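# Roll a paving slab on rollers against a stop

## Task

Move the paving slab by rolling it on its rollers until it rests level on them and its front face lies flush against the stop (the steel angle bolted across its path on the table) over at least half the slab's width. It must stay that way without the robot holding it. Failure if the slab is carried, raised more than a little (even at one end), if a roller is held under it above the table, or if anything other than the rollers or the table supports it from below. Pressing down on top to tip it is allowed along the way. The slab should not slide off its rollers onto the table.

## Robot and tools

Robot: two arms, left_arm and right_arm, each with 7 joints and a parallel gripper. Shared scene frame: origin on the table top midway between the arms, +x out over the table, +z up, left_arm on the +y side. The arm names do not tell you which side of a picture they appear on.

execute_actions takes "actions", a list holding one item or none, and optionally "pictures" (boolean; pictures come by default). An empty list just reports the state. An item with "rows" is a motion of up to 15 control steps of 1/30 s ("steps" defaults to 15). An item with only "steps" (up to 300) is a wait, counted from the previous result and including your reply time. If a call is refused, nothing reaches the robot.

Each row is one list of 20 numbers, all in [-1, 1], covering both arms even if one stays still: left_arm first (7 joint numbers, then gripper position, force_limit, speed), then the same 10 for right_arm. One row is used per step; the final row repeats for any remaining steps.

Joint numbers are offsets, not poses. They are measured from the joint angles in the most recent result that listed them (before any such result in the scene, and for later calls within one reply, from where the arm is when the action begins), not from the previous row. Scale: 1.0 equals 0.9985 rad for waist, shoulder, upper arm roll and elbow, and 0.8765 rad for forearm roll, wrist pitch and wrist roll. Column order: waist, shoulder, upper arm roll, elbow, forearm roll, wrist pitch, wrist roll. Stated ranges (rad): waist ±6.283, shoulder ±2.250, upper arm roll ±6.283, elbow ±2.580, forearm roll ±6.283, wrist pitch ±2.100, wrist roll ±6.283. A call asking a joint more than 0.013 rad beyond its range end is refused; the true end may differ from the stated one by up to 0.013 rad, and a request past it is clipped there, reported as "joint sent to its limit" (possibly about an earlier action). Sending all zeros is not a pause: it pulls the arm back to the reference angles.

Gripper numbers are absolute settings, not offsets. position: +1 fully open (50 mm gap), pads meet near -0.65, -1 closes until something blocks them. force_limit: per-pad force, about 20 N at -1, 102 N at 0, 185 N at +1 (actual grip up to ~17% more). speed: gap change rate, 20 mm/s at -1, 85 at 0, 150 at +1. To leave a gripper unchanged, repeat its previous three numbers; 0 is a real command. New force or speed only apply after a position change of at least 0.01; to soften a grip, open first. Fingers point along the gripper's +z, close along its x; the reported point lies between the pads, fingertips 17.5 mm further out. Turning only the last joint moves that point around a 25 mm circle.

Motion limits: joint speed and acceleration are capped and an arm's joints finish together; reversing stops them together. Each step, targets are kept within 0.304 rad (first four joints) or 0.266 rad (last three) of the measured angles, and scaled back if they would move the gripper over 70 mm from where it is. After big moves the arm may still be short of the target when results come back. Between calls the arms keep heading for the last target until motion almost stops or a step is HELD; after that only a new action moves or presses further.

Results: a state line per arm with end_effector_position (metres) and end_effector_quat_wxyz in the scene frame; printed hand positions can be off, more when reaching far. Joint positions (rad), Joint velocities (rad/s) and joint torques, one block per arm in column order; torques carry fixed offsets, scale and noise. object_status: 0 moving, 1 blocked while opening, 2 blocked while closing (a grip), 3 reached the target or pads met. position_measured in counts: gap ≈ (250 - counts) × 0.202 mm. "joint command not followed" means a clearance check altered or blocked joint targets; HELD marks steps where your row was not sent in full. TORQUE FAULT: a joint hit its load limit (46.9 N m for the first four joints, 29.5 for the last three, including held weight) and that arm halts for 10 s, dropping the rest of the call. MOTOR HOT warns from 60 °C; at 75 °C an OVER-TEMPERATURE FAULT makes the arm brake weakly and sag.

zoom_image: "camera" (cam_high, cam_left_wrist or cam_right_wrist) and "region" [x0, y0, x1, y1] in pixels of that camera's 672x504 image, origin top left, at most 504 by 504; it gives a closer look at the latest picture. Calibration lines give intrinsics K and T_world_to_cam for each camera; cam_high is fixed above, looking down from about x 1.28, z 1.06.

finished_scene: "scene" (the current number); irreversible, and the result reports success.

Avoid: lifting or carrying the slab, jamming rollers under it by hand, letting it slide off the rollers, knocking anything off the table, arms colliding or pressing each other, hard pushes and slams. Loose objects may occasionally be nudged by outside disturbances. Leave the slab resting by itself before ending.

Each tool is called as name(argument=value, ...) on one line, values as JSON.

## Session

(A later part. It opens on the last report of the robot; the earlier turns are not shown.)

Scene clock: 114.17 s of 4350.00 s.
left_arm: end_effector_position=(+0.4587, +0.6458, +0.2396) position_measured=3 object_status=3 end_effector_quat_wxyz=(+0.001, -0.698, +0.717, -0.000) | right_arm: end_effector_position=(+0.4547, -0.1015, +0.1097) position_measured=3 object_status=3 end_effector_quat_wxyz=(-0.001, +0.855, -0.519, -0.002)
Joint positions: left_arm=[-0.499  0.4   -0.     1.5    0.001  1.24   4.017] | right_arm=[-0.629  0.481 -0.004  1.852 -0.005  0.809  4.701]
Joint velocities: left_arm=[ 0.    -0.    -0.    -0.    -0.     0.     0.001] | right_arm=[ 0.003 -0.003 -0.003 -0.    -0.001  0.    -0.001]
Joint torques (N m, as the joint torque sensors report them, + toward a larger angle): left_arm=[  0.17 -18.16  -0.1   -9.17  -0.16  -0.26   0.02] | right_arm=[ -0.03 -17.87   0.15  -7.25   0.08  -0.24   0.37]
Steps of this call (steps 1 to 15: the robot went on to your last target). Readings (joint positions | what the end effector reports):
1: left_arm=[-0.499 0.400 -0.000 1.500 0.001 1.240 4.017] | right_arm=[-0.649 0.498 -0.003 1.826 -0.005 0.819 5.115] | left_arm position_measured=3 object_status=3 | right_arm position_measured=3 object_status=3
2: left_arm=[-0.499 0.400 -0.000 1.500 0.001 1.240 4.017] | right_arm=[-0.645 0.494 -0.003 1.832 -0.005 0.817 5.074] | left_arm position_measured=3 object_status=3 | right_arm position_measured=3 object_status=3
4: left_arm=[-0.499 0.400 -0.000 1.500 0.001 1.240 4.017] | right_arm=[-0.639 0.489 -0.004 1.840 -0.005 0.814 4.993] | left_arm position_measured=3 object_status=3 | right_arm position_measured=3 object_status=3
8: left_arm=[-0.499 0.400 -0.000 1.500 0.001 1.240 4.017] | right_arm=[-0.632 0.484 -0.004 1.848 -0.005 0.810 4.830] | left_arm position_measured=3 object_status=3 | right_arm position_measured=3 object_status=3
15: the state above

execute_actions(actions=[{"rows":[[0,0,0,0,0,0,0,1,0,0, 0.001,-0.001,0.004,0.001,0.006,0,-0.737,1,0,0]],"steps":15}], pictures=false)

execute_actions(actions=[{"steps":12}])

Scene clock: 115.87 s of 4350.00 s.
left_arm: end_effector_position=(+0.4587, +0.6458, +0.2396) position_measured=3 object_status=3 end_effector_quat_wxyz=(+0.001, -0.698, +0.717, -0.000) | right_arm: end_effector_position=(+0.4587, -0.1168, +0.1099) position_measured=3 object_status=3 end_effector_quat_wxyz=(+0.000, +0.697, -0.717, -0.000)
Joint positions: left_arm=[-0.499  0.4   -0.     1.5    0.001  1.24   4.017] | right_arm=[-0.628  0.48  -0.     1.853 -0.     0.809  4.196]
Joint velocities: left_arm=[-0.     0.    -0.001 -0.001  0.     0.001  0.   ] | right_arm=[ 0.001 -0.001  0.002  0.     0.003  0.    -1.216]
Joint torques (N m, as the joint torque sensors report them, + toward a larger angle): left_arm=[  0.25 -17.98   0.27  -9.16   0.07  -0.26   0.16] | right_arm=[ -0.11 -17.75   0.66  -7.27   0.13  -0.04   0.39]
Steps of this call (steps 1 to 15: the robot went on to your last target; steps 16 to 36: nothing new was sent; steps 37 to 51: all 15 steps of this action). Readings (joint positions | what the end effector reports):
37: left_arm=[-0.499 0.400 -0.000 1.500 0.001 1.240 4.017] | right_arm=[-0.628 0.481 -0.004 1.853 -0.005 0.809 4.700] | left_arm position_measured=3 object_status=3 | right_arm position_measured=3 object_status=3
38: left_arm=[-0.499 0.400 -0.000 1.500 0.001 1.240 4.017] | right_arm=[-0.628 0.481 -0.004 1.853 -0.005 0.809 4.691] | left_arm position_measured=3 object_status=3 | right_arm position_measured=3 object_status=3
40: left_arm=[-0.499 0.400 -0.000 1.500 0.001 1.240 4.017] | right_arm=[-0.628 0.480 -0.003 1.853 -0.004 0.809 4.640] | left_arm position_measured=3 object_status=3 | right_arm position_measured=3 object_status=3
44: left_arm=[-0.499 0.400 -0.000 1.500 0.001 1.240 4.017] | right_arm=[-0.628 0.480 -0.001 1.853 -0.002 0.809 4.480] | left_arm position_measured=3 object_status=3 | right_arm position_measured=3 object_status=3
51: the state above

Scene clock: 116.27 s of 4350.00 s.
left_arm: end_effector_position=(+0.4587, +0.6458, +0.2396) position_measured=3 object_status=3 end_effector_quat_wxyz=(+0.001, -0.698, +0.717, -0.000) | right_arm: end_effector_position=(+0.4584, -0.1205, +0.1099) position_measured=3 object_status=3 end_effector_quat_wxyz=(+0.000, +0.646, -0.764, +0.000)
Joint positions: left_arm=[-0.499  0.4   -0.     1.5    0.001  1.24   4.017] | right_arm=[-0.628  0.48   0.     1.853  0.     0.809  4.055]
Joint velocities: left_arm=[ 0.    -0.     0.     0.001 -0.    -0.    -0.   ] | right_arm=[-0.001 -0.     0.    -0.     0.     0.    -0.   ]
Joint torques (N m, as the joint torque sensors report them, + toward a larger angle): left_arm=[  0.1  -18.12   0.47  -9.59  -0.07  -0.37   0.09] | right_arm=[ -0.21 -17.47   0.03  -7.28   0.05  -0.22   0.18]
Steps of this call (steps 1 to 12: the robot went on to your last target). Readings (joint positions | what the end effector reports):
1: left_arm=[-0.499 0.400 -0.000 1.500 0.001 1.240 4.017] | right_arm=[-0.628 0.480 -0.000 1.853 -0.000 0.809 4.155] | left_arm position_measured=3 object_status=3 | right_arm position_measured=3 object_status=3
2: left_arm=[-0.499 0.400 -0.000 1.500 0.001 1.240 4.017] | right_arm=[-0.628 0.480 -0.000 1.853 -0.000 0.809 4.116] | left_arm position_measured=3 object_status=3 | right_arm position_measured=3 object_status=3
4: left_arm=[-0.499 0.400 -0.000 1.500 0.001 1.240 4.017] | right_arm=[-0.628 0.480 0.000 1.853 0.000 0.809 4.067] | left_arm position_measured=3 object_status=3 | right_arm position_measured=3 object_status=3
8: left_arm=[-0.499 0.400 -0.000 1.500 0.001 1.240 4.017] | right_arm=[-0.628 0.480 0.000 1.853 0.000 0.809 4.055] | left_arm position_measured=3 object_status=3 | right_arm position_measured=3 object_status=3
12: the state above
camera_calibration (this result's frames):
cam_left_wrist: T_world_to_cam=[[-0.0214748, -0.999762, -0.0038437, 0.658353], [-0.998529, 0.0212566, 0.0498852, 0.458369], [-0.0497916, 0.00490932, -0.998748, 0.42578], [0, 0, 0, 1]] pos_world=[0.493033, 0.646363, 0.404912]
cam_right_wrist: T_world_to_cam=[[-0.157719, -0.987359, 0.0156871, -0.0542151], [-0.987119, 0.157209, -0.029677, 0.517174], [0.0268358, -0.0201656, -0.999436, 0.256234], [0, 0, 0, 1]] pos_world=[0.495086, -0.129667, 0.272289]

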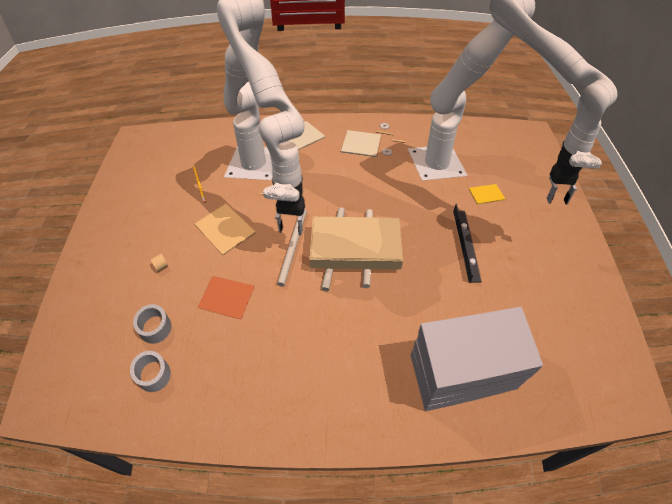

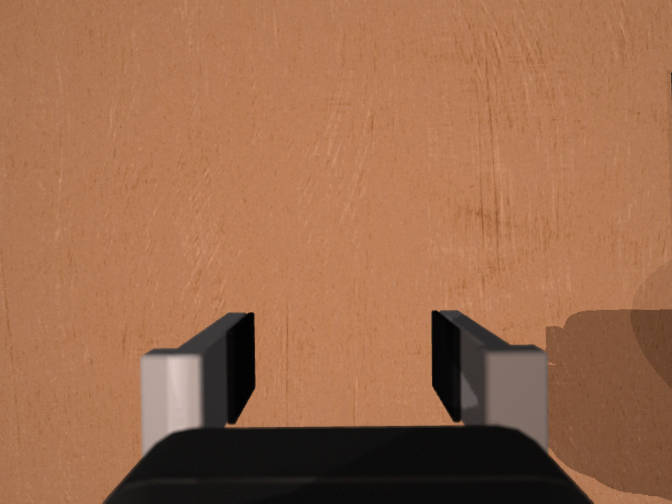

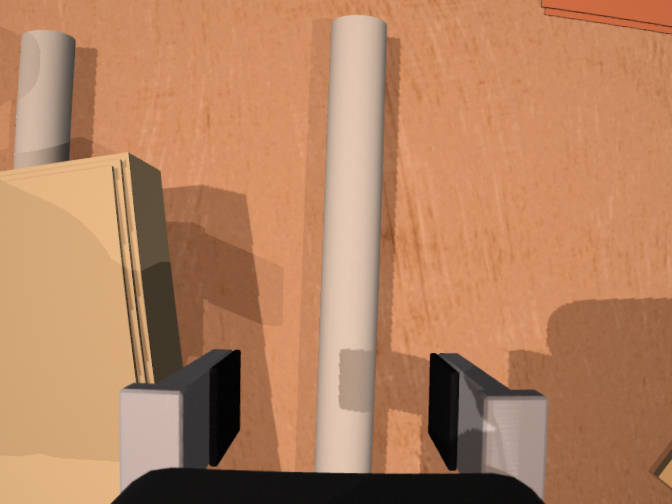

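execute_actions(actions=[{"rows":[[0,0,0,0,0,0,0,1,0,0, 0.009,0.171,0,0.079,0,-0.285,-0.027,0.7,0,1]],"steps":15}], pictures=false)

execute_actions(actions=[{"steps":8}])

Scene clock: 121.90 s of 4350.00 s.
left_arm: end_effector_position=(+0.4587, +0.6458, +0.2396) position_measured=3 object_status=3 end_effector_quat_wxyz=(+0.001, -0.698, +0.717, -0.000) | right_arm: end_effector_position=(+0.4604, -0.1243, +0.0234) position_measured=48 object_status=3 end_effector_quat_wxyz=(-0.001, +0.633, -0.774, +0.000)
Joint positions: left_arm=[-0.499  0.4   -0.     1.5    0.001  1.24   4.017] | right_arm=[-0.619  0.648  0.     1.932  0.     0.559  4.032]
Joint velocities: left_arm=[ 0.     0.    -0.     0.001  0.001  0.001 -0.001] | right_arm=[ 0.002  0.026 -0.     0.    -0.    -0.001 -0.   ]
Joint torques (N m, as the joint torque sensors report them, + toward a larger angle): left_arm=[  0.29 -18.01   0.08  -9.11   0.12  -0.41   0.09] | right_arm=[  0.14 -18.89   0.64  -5.37   0.    -0.15   0.09]
Steps of this call (steps 1 to 30: the robot went on to your last target; steps 31 to 90: nothing new was sent; then 2.13 s passed at rest; steps 91 to 105: all 15 steps of this action). Readings (joint positions | what the end effector reports):
91: left_arm=[-0.499 0.400 -0.000 1.500 0.001 1.240 4.017] | right_arm=[-0.628 0.481 0.000 1.854 0.000 0.807 4.055] | left_arm position_measured=3 object_status=3 | right_arm position_measured=21 object_status=0
92: left_arm=[-0.499 0.400 -0.000 1.500 0.001 1.240 4.017] | right_arm=[-0.627 0.488 0.000 1.856 0.000 0.800 4.055] | left_arm position_measured=3 object_status=3 | right_arm position_measured=42 object_status=0
94: left_arm=[-0.499 0.400 -0.000 1.500 0.001 1.240 4.017] | right_arm=[-0.626 0.518 -0.000 1.868 0.000 0.761 4.051] | left_arm position_measured=3 object_status=3 | right_arm position_measured=48 object_status=0
98: left_arm=[-0.499 0.400 -0.000 1.500 0.001 1.240 4.017] | right_arm=[-0.621 0.612 0.000 1.913 0.000 0.618 4.037] | left_arm position_measured=3 object_status=3 | right_arm position_measured=48 object_status=0
105: the state above

Scene clock: 122.17 s of 4350.00 s.
left_arm: end_effector_position=(+0.4587, +0.6458, +0.2396) position_measured=3 object_status=3 end_effector_quat_wxyz=(+0.001, -0.698, +0.717, -0.000) | right_arm: end_effector_position=(+0.4598, -0.1247, +0.0222) position_measured=48 object_status=3 end_effector_quat_wxyz=(+0.000, +0.633, -0.774, +0.000)
Joint positions: left_arm=[-0.499  0.4   -0.     1.5    0.001  1.24   4.017] | right_arm=[-0.619  0.65   0.     1.932  0.     0.559  4.032]
Joint velocities: left_arm=[-0.     0.    -0.    -0.001  0.     0.     0.001] | right_arm=[ 0.     0.002  0.001 -0.     0.    -0.     0.   ]
Joint torques (N m, as the joint torque sensors report them, + toward a larger angle): left_arm=[  0.19 -17.45   0.5   -9.23  -0.19  -0.22   0.13] | right_arm=[ -0.14 -19.48   0.14  -5.03  -0.14  -0.08   0.03]
Steps of this call (steps 1 to 8: the robot went on to your last target). Readings (joint positions | what the end effector reports):
1: left_arm=[-0.499 0.400 -0.000 1.500 0.001 1.240 4.017] | right_arm=[-0.619 0.649 0.000 1.932 0.000 0.559 4.032] | left_arm position_measured=3 object_status=3 | right_arm position_measured=48 object_status=3
2: left_arm=[-0.499 0.400 -0.000 1.500 0.001 1.240 4.017] | right_arm=[-0.619 0.649 0.000 1.932 0.000 0.559 4.032] | left_arm position_measured=3 object_status=3 | right_arm position_measured=48 object_status=3
4: left_arm=[-0.499 0.400 -0.000 1.500 0.001 1.240 4.017] | right_arm=[-0.619 0.650 0.000 1.932 0.000 0.559 4.032] | left_arm position_measured=3 object_status=3 | right_arm position_measured=48 object_status=3
8: the state above
camera_calibration (this result's frames):
cam_left_wrist: T_world_to_cam=[[-0.0214746, -0.999762, -0.00384459, 0.658354], [-0.998529, 0.0212563, 0.0498837, 0.458371], [-0.0497901, 0.00491017, -0.998748, 0.425779], [0, 0, 0, 1]] pos_world=[0.493034, 0.646363, 0.404911]
cam_right_wrist: T_world_to_cam=[[-0.189841, -0.981693, 0.0154359, -0.0413181], [-0.981457, 0.189324, -0.0299885, 0.518053], [0.0265171, -0.0208427, -0.999431, 0.168466], [0, 0, 0, 1]] pos_world=[0.496135, -0.13513, 0.184544]

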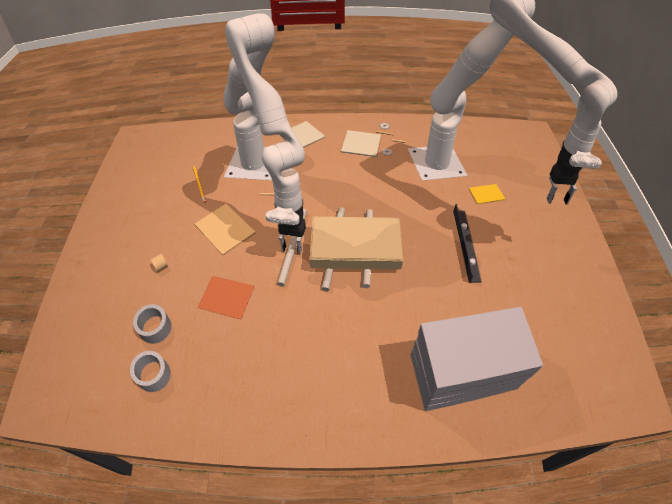

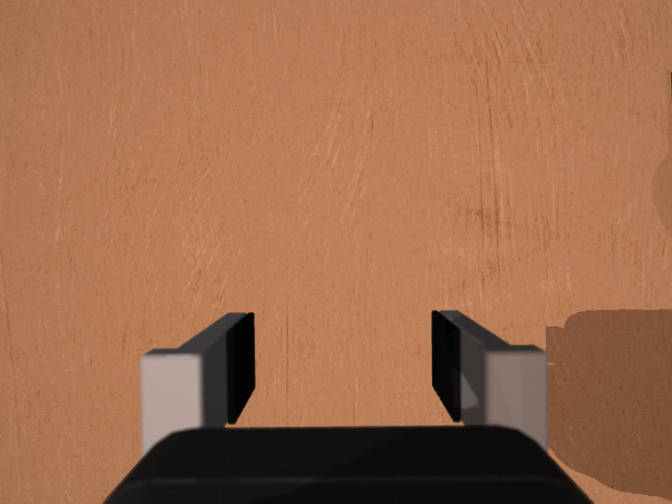

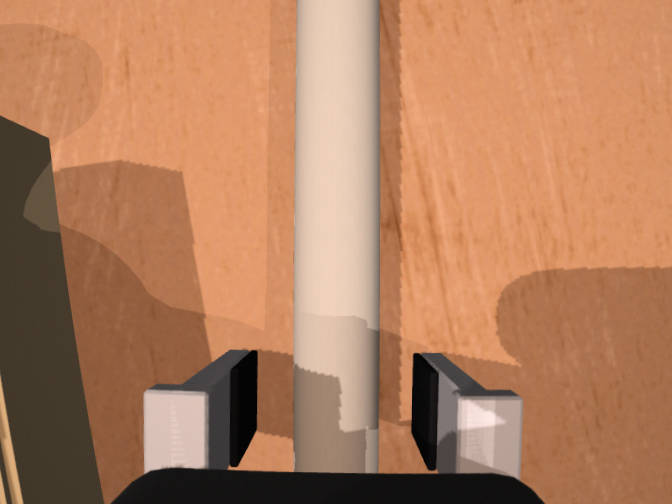

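Centred. Close.

execute_actions(actions=[{"rows":[[0,0,0,0,0,0,0,1,0,0, 0,0,0,0,0,0,0,-1,-0.5,0.5]],"steps":12}], pictures=false)

Scene clock: 124.10 s of 4350.00 s.
left_arm: end_effector_position=(+0.4587, +0.6458, +0.2396) position_measured=3 object_status=3 end_effector_quat_wxyz=(+0.001, -0.698, +0.717, -0.000) | right_arm: end_effector_position=(+0.4598, -0.1247, +0.0222) position_measured=148 object_status=2 end_effector_quat_wxyz=(+0.000, +0.633, -0.774, +0.000)
Joint positions: left_arm=[-0.499  0.4   -0.     1.5    0.001  1.24   4.017] | right_arm=[-0.619  0.65   0.     1.932  0.     0.559  4.032]
Joint velocities: left_arm=[ 0.    -0.    -0.    -0.    -0.001 -0.002 -0.001] | right_arm=[-0.    -0.    -0.     0.     0.    -0.001  0.   ]
Joint torques (N m, as the joint torque sensors report them, + toward a larger angle): left_arm=[  0.46 -17.96   0.45  -9.41  -0.03  -0.53   0.26] | right_arm=[  0.32 -19.13   0.08  -5.11   0.18  -0.16   0.37]
Steps of this call (steps 1 to 15: the robot went on to your last target; steps 16 to 46: nothing new was sent; steps 47 to 58: all 12 steps of this action). Readings (joint positions | what the end effector reports):
47: left_arm=[-0.499 0.400 -0.000 1.500 0.001 1.240 4.017] | right_arm=[-0.619 0.651 0.000 1.932 0.000 0.559 4.032] | left_arm position_measured=3 object_status=3 | right_arm position_measured=62 object_status=0
48: left_arm=[-0.499 0.400 -0.000 1.500 0.001 1.240 4.017] | right_arm=[-0.619 0.650 0.000 1.932 0.000 0.559 4.032] | left_arm position_measured=3 object_status=3 | right_arm position_measured=81 object_status=0
50: left_arm=[-0.499 0.400 -0.000 1.500 0.001 1.240 4.017] | right_arm=[-0.619 0.650 0.000 1.932 0.000 0.559 4.032] | left_arm position_measured=3 object_status=3 | right_arm position_measured=120 object_status=0
54: left_arm=[-0.499 0.400 -0.000 1.500 0.001 1.240 4.017] | right_arm=[-0.619 0.650 0.000 1.932 0.000 0.559 4.032] | left_arm position_measured=3 object_status=3 | right_arm position_measured=148 object_status=0
58: the state above

execute_actions(actions=[{"rows":[[0,0,0,0,0,0,0,1,0,0, 0,-0.18,0,-0.079,0,0.295,0,-1,-0.5,0.5]],"steps":15}], pictures=false)

Scene clock: 132.53 s of 4350.00 s.
left_arm: end_effector_position=(+0.4587, +0.6458, +0.2396) position_measured=3 object_status=3 end_effector_quat_wxyz=(+0.001, -0.698, +0.717, -0.000) | right_arm: end_effector_position=(+0.4582, -0.1256, +0.1124) position_measured=148 object_status=2 end_effector_quat_wxyz=(+0.002, +0.633, -0.774, -0.000)
Joint positions: left_arm=[-0.499  0.4   -0.     1.5    0.001  1.24   4.017] | right_arm=[-0.619  0.474  0.     1.854  0.     0.817  4.032]
Joint velocities: left_arm=[-0.    -0.     0.    -0.     0.001 -0.    -0.   ] | right_arm=[-0.001 -0.029 -0.     0.001 -0.     0.    -0.   ]
Joint torques (N m, as the joint torque sensors report them, + toward a larger angle): left_arm=[  0.22 -17.79   0.64  -9.58   0.11  -0.21  -0.06] | right_arm=[ -0.02 -18.37   0.    -7.32  -0.09  -0.15   0.01]
Steps of this call (steps 1 to 15: the robot went on to your last target; steps 16 to 90: nothing new was sent; then 4.93 s passed at rest; steps 91 to 105: all 15 steps of this action). Readings (joint positions | what the end effector reports):
91: left_arm=[-0.499 0.400 -0.000 1.500 0.001 1.240 4.017] | right_arm=[-0.619 0.649 0.000 1.932 0.000 0.560 4.032] | left_arm position_measured=3 object_status=3 | right_arm position_measured=148 object_status=2
92: left_arm=[-0.499 0.400 -0.000 1.500 0.001 1.240 4.017] | right_arm=[-0.619 0.643 -0.000 1.930 0.000 0.568 4.032] | left_arm position_measured=3 object_status=3 | right_arm position_measured=148 object_status=2
94: left_arm=[-0.499 0.400 -0.000 1.500 0.001 1.240 4.017] | right_arm=[-0.619 0.613 -0.000 1.919 0.000 0.606 4.032] | left_arm position_measured=3 object_status=3 | right_arm position_measured=148 object_status=2
98: left_arm=[-0.499 0.400 -0.000 1.500 0.001 1.240 4.017] | right_arm=[-0.619 0.515 0.000 1.874 0.000 0.749 4.032] | left_arm position_measured=3 object_status=3 | right_arm position_measured=148 object_status=2
105: the state above

execute_actions(actions=[{"rows":[[0,0,0,0,0,0,0,1,0,0, -0.402,0.475,0,-0.958,0,0.546,-0.23,-1,-0.5,0.5]],"steps":15}], pictures=false)

execute_actions(actions=[{"steps":15}], pictures=false)

Scene clock: 134.63 s of 4350.00 s.
left_arm: end_effector_position=(+0.4587, +0.6458, +0.2396) position_measured=3 object_status=3 end_effector_quat_wxyz=(+0.001, -0.698, +0.717, -0.000) | right_arm: end_effector_position=(+0.4161, -0.0001, +0.0495) position_measured=148 object_status=2 end_effector_quat_wxyz=(+0.136, +0.677, -0.723, +0.004)
Joint positions: left_arm=[-0.499  0.4   -0.     1.5    0.001  1.24   4.017] | right_arm=[-0.91   0.799  0.003  1.484  0.002  1.131  3.877]
Joint velocities: left_arm=[ 0.     0.     0.    -0.     0.     0.002 -0.   ] | right_arm=[-0.547  0.743 -0.019 -1.139 -0.004  0.828 -0.239]
Joint torques (N m, as the joint torque sensors report them, + toward a larger angle): left_arm=[  0.13 -18.08   0.26  -9.25  -0.06  -0.06  -0.08] | right_arm=[  1.05 -25.67   1.23  -8.12   0.39   0.53   0.3 ]
Steps of this call (steps 1 to 15: the robot went on to your last target; steps 16 to 48: nothing new was sent; steps 49 to 63: all 15 steps of this action). Readings (joint positions | what the end effector reports):
49: left_arm=[-0.499 0.400 -0.000 1.500 0.001 1.240 4.017] | right_arm=[-0.620 0.472 0.000 1.853 0.000 0.818 4.031] | left_arm position_measured=3 object_status=3 | right_arm position_measured=148 object_status=2
50: left_arm=[-0.499 0.400 -0.000 1.500 0.001 1.240 4.017] | right_arm=[-0.627 0.479 0.002 1.847 0.001 0.823 4.028] | left_arm position_measured=3 object_status=3 | right_arm position_measured=148 object_status=2
52: left_arm=[-0.499 0.400 -0.000 1.500 0.001 1.240 4.017] | right_arm=[-0.657 0.510 0.003 1.820 0.001 0.847 4.011] | left_arm position_measured=3 object_status=3 | right_arm position_measured=148 object_status=2
56: left_arm=[-0.499 0.400 -0.000 1.500 0.001 1.240 4.017] | right_arm=[-0.761 0.613 0.008 1.713 0.009 0.942 3.948] | left_arm position_measured=3 object_status=3 | right_arm position_measured=148 object_status=2
63: the state above

Scene clock: 135.13 s of 4350.00 s.
left_arm: end_effector_position=(+0.4587, +0.6458, +0.2396) position_measured=3 object_status=3 end_effector_quat_wxyz=(+0.001, -0.698, +0.717, -0.000) | right_arm: end_effector_position=(+0.4895, +0.1212, +0.0796) position_measured=148 object_status=2 end_effector_quat_wxyz=(+0.069, +0.694, -0.716, +0.023)
Joint positions: left_arm=[-0.499  0.4   -0.     1.5    0.001  1.24   4.017] | right_arm=[-0.994  0.948  0.021  1.021  0.019  1.314  3.832]
Joint velocities: left_arm=[ 0.     0.     0.     0.001 -0.     0.    -0.   ] | right_arm=[ 0.047  0.166  0.084 -0.563  0.033  0.338 -0.018]
Joint torques (N m, as the joint torque sensors report them, + toward a larger angle): left_arm=[  0.1  -17.81   0.47  -9.41   0.    -0.13   0.21] | right_arm=[-22.43 -44.93 -15.68 -36.16  -8.85 -17.58   0.52]
Steps of this call (steps 1 to 15: the robot went on to your last target). Readings (joint positions | what the end effector reports):
1: left_arm=[-0.499 0.400 -0.000 1.500 0.001 1.240 4.017] | right_arm=[-0.927 0.823 0.003 1.445 0.002 1.158 3.870] | left_arm position_measured=3 object_status=3 | right_arm position_measured=148 object_status=2
2: left_arm=[-0.499 0.400 -0.000 1.500 0.001 1.240 4.017] | right_arm=[-0.942 0.843 0.002 1.407 0.002 1.181 3.863] | left_arm position_measured=3 object_status=3 | right_arm position_measured=148 object_status=2
4: left_arm=[-0.499 0.400 -0.000 1.500 0.001 1.240 4.017] | right_arm=[-0.965 0.874 0.002 1.331 0.001 1.217 3.853] | left_arm position_measured=3 object_status=3 | right_arm position_measured=148 object_status=2
8: left_arm=[-0.499 0.400 -0.000 1.500 0.001 1.240 4.017] | right_arm=[-0.989 0.912 0.003 1.204 0.002 1.263 3.840] | left_arm position_measured=3 object_status=3 | right_arm position_measured=148 object_status=2
15: the state above

execute_actions(actions=[{"rows":[[0,0,0,0,0,0,0,1,0,0, 0,-0.12,0,0,0,0,0,-1,-0.5,0.5]],"steps":10}])

Scene clock: 138.70 s of 4350.00 s.
left_arm: end_effector_position=(+0.4587, +0.6458, +0.2396) position_measured=3 object_status=3 end_effector_quat_wxyz=(+0.001, -0.698, +0.717, -0.000) | right_arm: end_effector_position=(+0.5044, +0.1356, +0.1500) position_measured=148 object_status=2 end_effector_quat_wxyz=(+0.011, +0.694, -0.720, +0.018)
Joint positions: left_arm=[-0.499  0.4   -0.     1.5    0.001  1.24   4.017] | right_arm=[-0.992  0.835  0.021  1.017  0.019  1.314  3.832]
Joint velocities: left_arm=[ 0.     0.     0.    -0.001 -0.    -0.    -0.001] | right_arm=[-0.014 -0.038  0.024  0.043  0.014 -0.002  0.   ]
Joint torques (N m, as the joint torque sensors report them, + toward a larger angle): left_arm=[  0.25 -17.72   0.24  -9.58   0.07  -0.33   0.17] | right_arm=[ -1.57 -22.49  -0.42  -8.56  -0.15  -0.28   0.22]
Steps of this call (steps 1 to 30: the robot went on to your last target; steps 31 to 90: nothing new was sent; then 0.23 s passed at rest; steps 91 to 100: all 10 steps of this action). Readings (joint positions | what the end effector reports):
91: left_arm=[-0.499 0.400 -0.000 1.500 0.001 1.240 4.017] | right_arm=[-0.984 0.969 0.028 0.952 0.024 1.354 3.829] | left_arm position_measured=3 object_status=3 | right_arm position_measured=148 object_status=2
92: left_arm=[-0.499 0.400 -0.000 1.500 0.001 1.240 4.017] | right_arm=[-0.984 0.964 0.028 0.958 0.024 1.350 3.829] | left_arm position_measured=3 object_status=3 | right_arm position_measured=148 object_status=2
94: left_arm=[-0.499 0.400 -0.000 1.500 0.001 1.240 4.017] | right_arm=[-0.984 0.932 0.022 0.966 0.015 1.319 3.830] | left_arm position_measured=3 object_status=3 | right_arm position_measured=148 object_status=2
98: left_arm=[-0.499 0.400 -0.000 1.500 0.001 1.240 4.017] | right_arm=[-0.991 0.844 0.017 1.008 0.016 1.312 3.832] | left_arm position_measured=3 object_status=3 | right_arm position_measured=148 object_status=2
100: the state above
camera_calibration (this result's frames):
cam_left_wrist: T_world_to_cam=[[-0.021475, -0.999762, -0.00384788, 0.658358], [-0.998529, 0.0212566, 0.0498781, 0.458377], [-0.0497844, 0.00491335, -0.998748, 0.425773], [0, 0, 0, 1]] pos_world=[0.493038, 0.646366, 0.40491]
cam_right_wrist: T_world_to_cam=[[-0.0276797, -0.998063, 0.055717, 0.135152], [-0.99887, 0.0254615, -0.0401353, 0.548863], [0.0386389, -0.056765, -0.99764, 0.298978], [0, 0, 0, 1]] pos_world=[0.540431, 0.137887, 0.31277]

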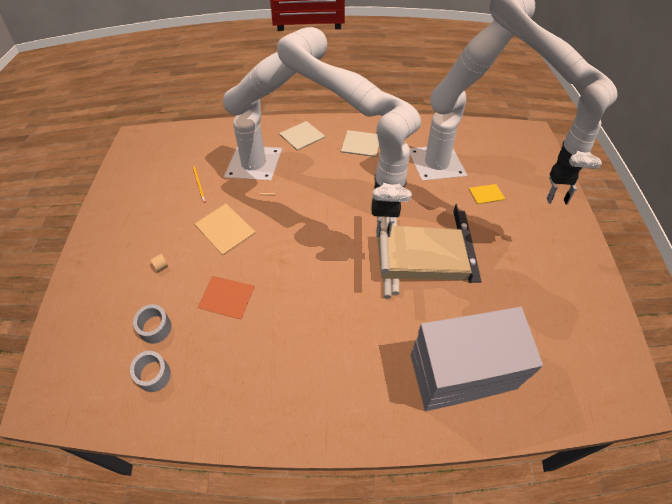

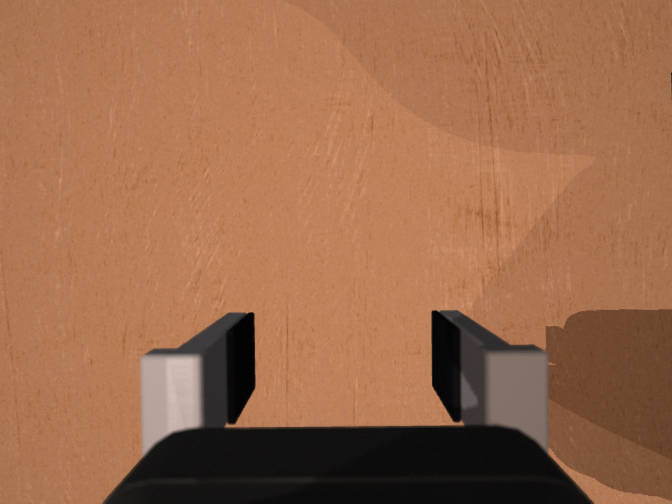

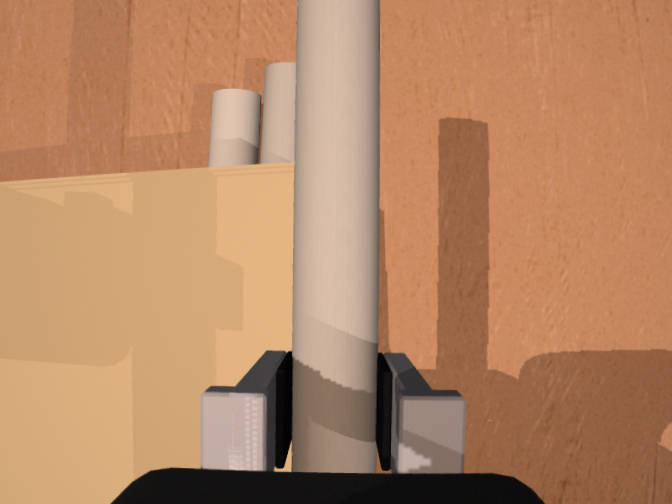

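zoom_image(camera="cam_high", region=[330, 190, 510, 310])

Region (330, 190, 510, 310) of cam_high's 672x504 image, scaled by 2.800, with more detail than that image has.

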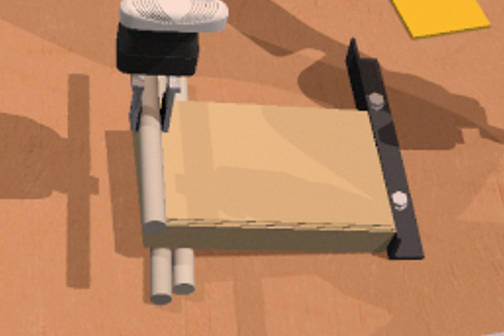

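execute_actions(actions=[{"rows":[[0,0,0,0,0,0,0,1,0,0, 0.22,-0.304,-0.021,0.7,-0.022,-0.478,0.32,-1,-0.5,0.5]],"steps":15}], pictures=false)

execute_actions(actions=[{"steps":20}])

Scene clock: 154.57 s of 4350.00 s.
left_arm: end_effector_position=(+0.4587, +0.6458, +0.2396) position_measured=3 object_status=3 end_effector_quat_wxyz=(+0.001, -0.698, +0.717, -0.000) | right_arm: end_effector_position=(+0.5312, +0.0289, +0.1751) position_measured=148 object_status=2 end_effector_quat_wxyz=(-0.071, +0.714, -0.696, +0.012)
Joint positions: left_arm=[-0.499  0.4   -0.     1.5    0.001  1.24   4.017] | right_arm=[-0.802  0.571  0.005  1.458  0.003  0.967  4.077]
Joint velocities: left_arm=[ 0.    -0.     0.    -0.    -0.    -0.     0.001] | right_arm=[ 0.15  -0.192 -0.02   0.998 -0.017 -0.42   0.205]
Joint torques (N m, as the joint torque sensors report them, + toward a larger angle): left_arm=[  0.18 -17.91   0.24  -9.49  -0.02  -0.11   0.09] | right_arm=[ -1.69 -20.86  -0.78  -9.85  -0.5   -0.94   0.23]
Steps of this call (steps 1 to 15: the robot went on to your last target; steps 16 to 90: nothing new was sent; then 12.37 s passed at rest; steps 91 to 105: all 15 steps of this action). Readings (joint positions | what the end effector reports):
91: left_arm=[-0.499 0.400 -0.000 1.500 0.001 1.240 4.017] | right_arm=[-0.993 0.827 0.020 1.022 0.019 1.313 3.832] | left_arm position_measured=3 object_status=3 | right_arm position_measured=148 object_status=2
92: left_arm=[-0.499 0.400 -0.000 1.500 0.001 1.240 4.017] | right_arm=[-0.989 0.821 0.019 1.028 0.017 1.308 3.837] | left_arm position_measured=3 object_status=3 | right_arm position_measured=148 object_status=2
94: left_arm=[-0.499 0.400 -0.000 1.500 0.001 1.240 4.017] | right_arm=[-0.968 0.792 0.015 1.056 0.015 1.285 3.860] | left_arm position_measured=3 object_status=3 | right_arm position_measured=148 object_status=2
98: left_arm=[-0.499 0.400 -0.000 1.500 0.001 1.240 4.017] | right_arm=[-0.892 0.688 0.011 1.174 0.010 1.180 3.955] | left_arm position_measured=3 object_status=3 | right_arm position_measured=148 object_status=2
105: the state above

Scene clock: 155.23 s of 4350.00 s.
left_arm: end_effector_position=(+0.4587, +0.6458, +0.2396) position_measured=3 object_status=3 end_effector_quat_wxyz=(+0.001, -0.698, +0.717, -0.000) | right_arm: end_effector_position=(+0.4588, -0.0403, +0.1198) position_measured=148 object_status=2 end_effector_quat_wxyz=(+0.000, +0.719, -0.695, -0.000)
Joint positions: left_arm=[-0.499  0.4   -0.     1.5    0.001  1.24   4.017] | right_arm=[-0.772  0.531 -0.     1.716 -0.     0.895  4.112]
Joint velocities: left_arm=[-0.    -0.    -0.     0.    -0.     0.001 -0.001] | right_arm=[ 0.001 -0.002  0.    -0.    -0.     0.     0.   ]
Joint torques (N m, as the joint torque sensors report them, + toward a larger angle): left_arm=[  0.25 -18.1    0.17  -9.08  -0.08  -0.17   0.19] | right_arm=[ -0.01 -19.7    0.26  -8.01  -0.14  -0.19  -0.11]
Steps of this call (steps 1 to 20: the robot went on to your last target). Readings (joint positions | what the end effector reports):
1: left_arm=[-0.499 0.400 -0.000 1.500 0.001 1.240 4.017] | right_arm=[-0.797 0.566 0.004 1.491 0.002 0.955 4.083] | left_arm position_measured=3 object_status=3 | right_arm position_measured=148 object_status=2
2: left_arm=[-0.499 0.400 -0.000 1.500 0.001 1.240 4.017] | right_arm=[-0.794 0.561 0.003 1.522 0.002 0.946 4.088] | left_arm position_measured=3 object_status=3 | right_arm position_measured=148 object_status=2
4: left_arm=[-0.499 0.400 -0.000 1.500 0.001 1.240 4.017] | right_arm=[-0.787 0.552 0.002 1.583 0.001 0.930 4.095] | left_arm position_measured=3 object_status=3 | right_arm position_measured=148 object_status=2
8: left_arm=[-0.499 0.400 -0.000 1.500 0.001 1.240 4.017] | right_arm=[-0.776 0.538 0.001 1.686 0.000 0.904 4.108] | left_arm position_measured=3 object_status=3 | right_arm position_measured=148 object_status=2
20: the state above
camera_calibration (this result's frames):
cam_left_wrist: T_world_to_cam=[[-0.0214754, -0.999762, -0.00384872, 0.658359], [-0.998529, 0.0212569, 0.0498767, 0.458378], [-0.049783, 0.00491418, -0.998748, 0.425772], [0, 0, 0, 1]] pos_world=[0.493038, 0.646366, 0.40491]
cam_right_wrist: T_world_to_cam=[[0.0425889, -0.998969, 0.0157304, -0.0674896], [-0.998651, -0.0430329, -0.0290601, 0.502445], [0.029707, -0.0144715, -0.999454, 0.266596], [0, 0, 0, 1]] pos_world=[0.496722, -0.0419402, 0.282113]

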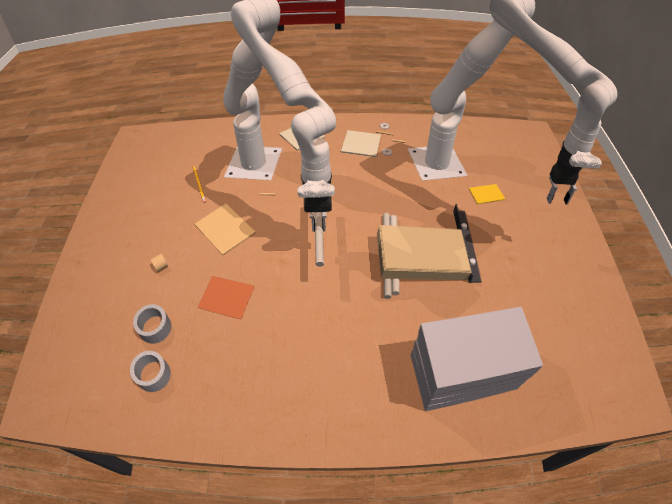

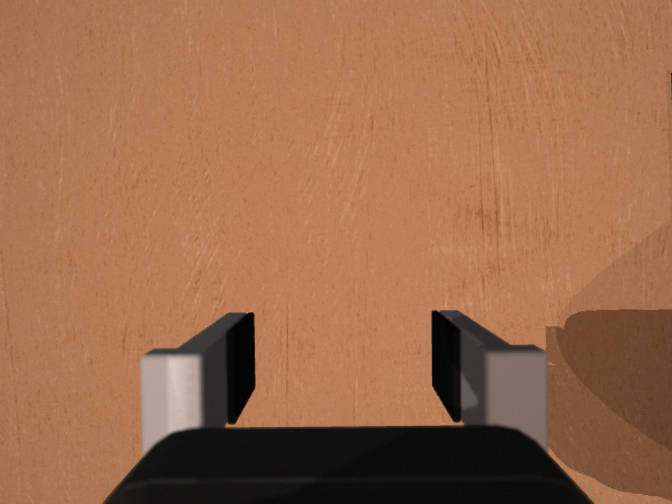

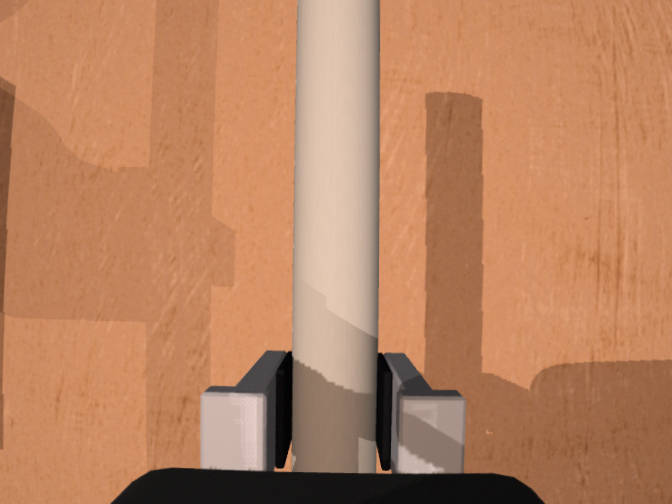

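execute_actions(actions=[{"rows":[[0.7,0,0,0,0,0,0.6,1,0,0, 0,0.168,0,0.088,0,-0.293,0,-1,-0.5,0.5]],"steps":15}], pictures=false)

execute_actions(actions=[{"steps":8}], pictures=false)

Scene clock: 160.87 s of 4350.00 s.
left_arm: end_effector_position=(+0.5277, +0.4975, +0.2395) position_measured=3 object_status=3 end_effector_quat_wxyz=(+0.001, -0.679, +0.734, -0.000) | right_arm: end_effector_position=(+0.4596, -0.0397, +0.0248) position_measured=148 object_status=2 end_effector_quat_wxyz=(-0.001, +0.719, -0.695, +0.000)
Joint positions: left_arm=[-0.145  0.401 -0.001  1.5    0.     1.239  4.32 ] | right_arm=[-0.772  0.697 -0.     1.804 -0.     0.639  4.112]
Joint velocities: left_arm=[ 0.881  0.001  0.004 -0.001  0.002 -0.002  0.756] | right_arm=[ 0.     0.024  0.001 -0.001  0.    -0.002 -0.   ]
Joint torques (N m, as the joint torque sensors report them, + toward a larger angle): left_arm=[  0.   -18.42   0.3   -9.29  -0.08   0.01  -0.08] | right_arm=[ -0.18 -20.31  -0.08  -6.24  -0.02  -0.18   0.12]
Steps of this call (steps 1 to 15: the robot went on to your last target; steps 16 to 90: nothing new was sent; then 2.13 s passed at rest; steps 91 to 105: all 15 steps of this action). Readings (joint positions | what the end effector reports):
91: left_arm=[-0.498 0.400 -0.001 1.500 0.000 1.240 4.018] | right_arm=[-0.772 0.533 -0.000 1.716 -0.000 0.894 4.112] | left_arm position_measured=3 object_status=3 | right_arm position_measured=148 object_status=2
92: left_arm=[-0.491 0.400 -0.002 1.500 -0.000 1.240 4.022] | right_arm=[-0.772 0.539 -0.000 1.718 -0.000 0.886 4.112] | left_arm position_measured=3 object_status=3 | right_arm position_measured=148 object_status=2
94: left_arm=[-0.461 0.400 -0.004 1.500 -0.001 1.240 4.045] | right_arm=[-0.772 0.568 0.000 1.731 -0.000 0.846 4.112] | left_arm position_measured=3 object_status=3 | right_arm position_measured=148 object_status=2
98: left_arm=[-0.350 0.401 -0.002 1.500 0.000 1.239 4.140] | right_arm=[-0.772 0.661 -0.000 1.782 -0.000 0.701 4.112] | left_arm position_measured=3 object_status=3 | right_arm position_measured=148 object_status=2
105: the state above

Scene clock: 161.13 s of 4350.00 s.
left_arm: end_effector_position=(+0.5430, +0.3882, +0.2395) position_measured=3 object_status=3 end_effector_quat_wxyz=(+0.001, -0.650, +0.760, -0.001) | right_arm: end_effector_position=(+0.4591, -0.0401, +0.0236) position_measured=148 object_status=2 end_effector_quat_wxyz=(-0.000, +0.719, -0.695, -0.000)
Joint positions: left_arm=[ 0.089  0.401 -0.     1.5    0.001  1.239  4.476] | right_arm=[-0.772  0.699 -0.     1.804 -0.     0.639  4.112]
Joint velocities: left_arm=[ 0.86  -0.001  0.005  0.001  0.004  0.001  0.524] | right_arm=[-0.     0.002  0.     0.     0.    -0.    -0.   ]
Joint torques (N m, as the joint torque sensors report them, + toward a larger angle): left_arm=[ -0.18 -18.46  -0.22  -9.28  -0.21  -0.05   0.03] | right_arm=[ -0.06 -20.37   0.16  -6.05   0.17  -0.22   0.15]
Steps of this call (steps 1 to 8: the robot went on to your last target). Readings (joint positions | what the end effector reports):
1: left_arm=[-0.116 0.401 -0.001 1.500 0.000 1.239 4.344] | right_arm=[-0.772 0.697 -0.000 1.804 -0.000 0.639 4.112] | left_arm position_measured=3 object_status=3 | right_arm position_measured=148 object_status=2
2: left_arm=[-0.087 0.401 -0.001 1.500 0.000 1.239 4.367] | right_arm=[-0.772 0.698 -0.000 1.804 -0.000 0.639 4.112] | left_arm position_measured=3 object_status=3 | right_arm position_measured=148 object_status=2
4: left_arm=[-0.028 0.401 -0.001 1.500 0.000 1.239 4.405] | right_arm=[-0.772 0.699 -0.000 1.804 -0.000 0.639 4.112] | left_arm position_measured=3 object_status=3 | right_arm position_measured=148 object_status=2
8: the state above

execute_actions(actions=[{"rows":[[0.111,0,0,0,0,0,0.5,1,0,0, 0,0,0,0,0,0,0,0.7,-0.5,0]],"steps":12}], pictures=false)

execute_actions(actions=[{"rows":[[0,0,0,0,0,0,0.5,1,0,0, 0.1,-0.25,0,-0.1,0,0.4,0,0.7,-0.5,0]],"steps":15}])

Scene clock: 162.90 s of 4350.00 s.
left_arm: end_effector_position=(+0.5415, +0.3448, +0.2395) position_measured=3 object_status=3 end_effector_quat_wxyz=(-0.000, +0.760, -0.650, +0.001) | right_arm: end_effector_position=(+0.4591, -0.0401, +0.0236) position_measured=48 object_status=0 end_effector_quat_wxyz=(-0.000, +0.719, -0.695, -0.000)
Joint positions: left_arm=[ 0.199  0.401 -0.     1.5    0.001  1.239  4.9  ] | right_arm=[-0.772  0.699 -0.     1.804 -0.     0.639  4.112]
Joint velocities: left_arm=[-0.001  0.    -0.001  0.001 -0.001 -0.001  0.505] | right_arm=[ 0.  0.  0.  0. -0.  0.  0.]
Joint torques (N m, as the joint torque sensors report them, + toward a larger angle): left_arm=[  0.53 -18.27   0.37  -9.14  -0.12  -0.1    0.27] | right_arm=[ -0.03 -20.58   0.39  -5.93   0.01  -0.05   0.12]
Steps of this call (steps 1 to 30: the robot went on to your last target; steps 31 to 41: nothing new was sent; steps 42 to 53: all 12 steps of this action). Readings (joint positions | what the end effector reports):
42: left_arm=[0.200 0.400 -0.000 1.500 0.001 1.240 4.545] | right_arm=[-0.772 0.699 -0.000 1.804 -0.000 0.639 4.112] | left_arm position_measured=3 object_status=3 | right_arm position_measured=138 object_status=0
43: left_arm=[0.200 0.400 -0.000 1.500 0.001 1.240 4.554] | right_arm=[-0.772 0.699 -0.000 1.804 -0.000 0.639 4.112] | left_arm position_measured=3 object_status=3 | right_arm position_measured=124 object_status=0
45: left_arm=[0.200 0.401 -0.000 1.500 0.001 1.240 4.605] | right_arm=[-0.772 0.699 -0.000 1.803 -0.000 0.639 4.112] | left_arm position_measured=3 object_status=3 | right_arm position_measured=95 object_status=0
49: left_arm=[0.200 0.401 -0.000 1.500 0.001 1.239 4.765] | right_arm=[-0.772 0.699 -0.000 1.804 -0.000 0.639 4.112] | left_arm position_measured=3 object_status=3 | right_arm position_measured=48 object_status=0
53: the state above

Scene clock: 163.40 s of 4350.00 s.
left_arm: end_effector_position=(+0.5375, +0.3549, +0.2395) position_measured=3 object_status=3 end_effector_quat_wxyz=(-0.000, +0.883, -0.469, +0.001) | right_arm: end_effector_position=(+0.4706, -0.0885, +0.1571) position_measured=48 object_status=3 end_effector_quat_wxyz=(+0.002, +0.684, -0.729, -0.000)
Joint positions: left_arm=[ 0.199  0.401 -0.     1.5    0.001  1.239  5.338] | right_arm=[-0.675  0.456  0.001  1.703  0.     0.987  4.112]
Joint velocities: left_arm=[ 0.     0.    -0.     0.001  0.     0.002  0.019] | right_arm=[ 0.017 -0.039 -0.007 -0.011 -0.004  0.066  0.   ]
Joint torques (N m, as the joint torque sensors report them, + toward a larger angle): left_arm=[  0.15 -17.9    0.05  -9.49  -0.02  -0.32   0.39] | right_arm=[ -1.24 -14.42  -0.57  -7.05  -0.27  -0.25   0.08]
Steps of this call (steps 1 to 15: all 15 steps of this action). Readings (joint positions | what the end effector reports):
1: left_arm=[0.199 0.401 -0.000 1.500 0.001 1.239 4.914] | right_arm=[-0.772 0.698 -0.000 1.803 -0.000 0.639 4.112] | left_arm position_measured=3 object_status=3 | right_arm position_measured=48 object_status=0
2: left_arm=[0.199 0.401 -0.000 1.500 0.001 1.239 4.932] | right_arm=[-0.769 0.691 -0.001 1.802 -0.000 0.645 4.112] | left_arm position_measured=3 object_status=3 | right_arm position_measured=48 object_status=0
4: left_arm=[0.199 0.401 -0.000 1.500 0.001 1.239 4.997] | right_arm=[-0.757 0.662 -0.002 1.792 -0.001 0.674 4.112] | left_arm position_measured=3 object_status=3 | right_arm position_measured=48 object_status=3
8: left_arm=[0.199 0.401 -0.000 1.500 0.001 1.239 5.159] | right_arm=[-0.717 0.562 -0.000 1.750 -0.000 0.800 4.112] | left_arm position_measured=3 object_status=3 | right_arm position_measured=48 object_status=3
15: the state above
camera_calibration (this result's frames):
cam_left_wrist: T_world_to_cam=[[0.564701, -0.825293, -0.00212972, -0.00816073], [-0.824197, -0.564081, 0.0501183, 0.657202], [-0.0425636, -0.0265465, -0.998741, 0.438277], [0, 0, 0, 1]] pos_world=[0.564927, 0.375615, 0.40477]
cam_right_wrist: T_world_to_cam=[[-0.0554562, -0.998284, 0.0187951, -0.0710157], [-0.998142, 0.0549531, -0.0263032, 0.52116], [0.0252252, -0.0202189, -0.999477, 0.304508], [0, 0, 0, 1]] pos_world=[0.508572, -0.0933764, 0.319391]

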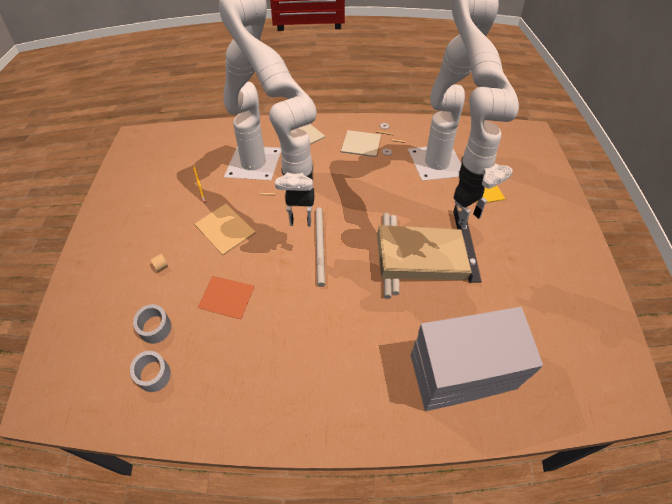

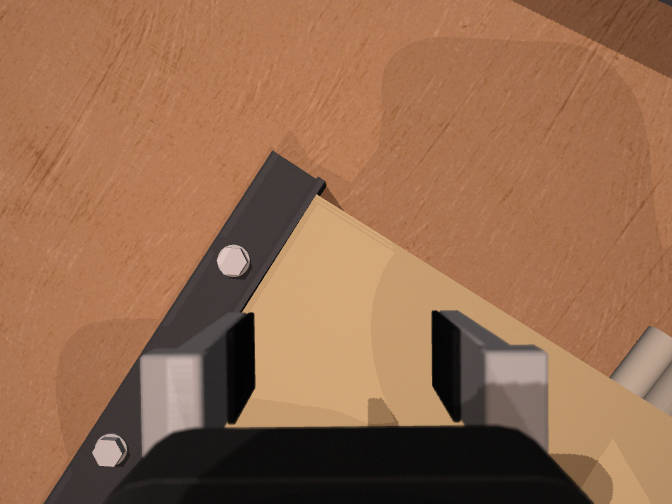

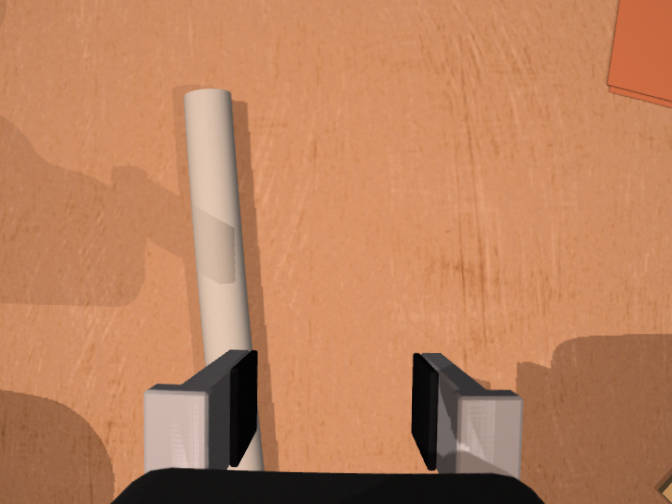

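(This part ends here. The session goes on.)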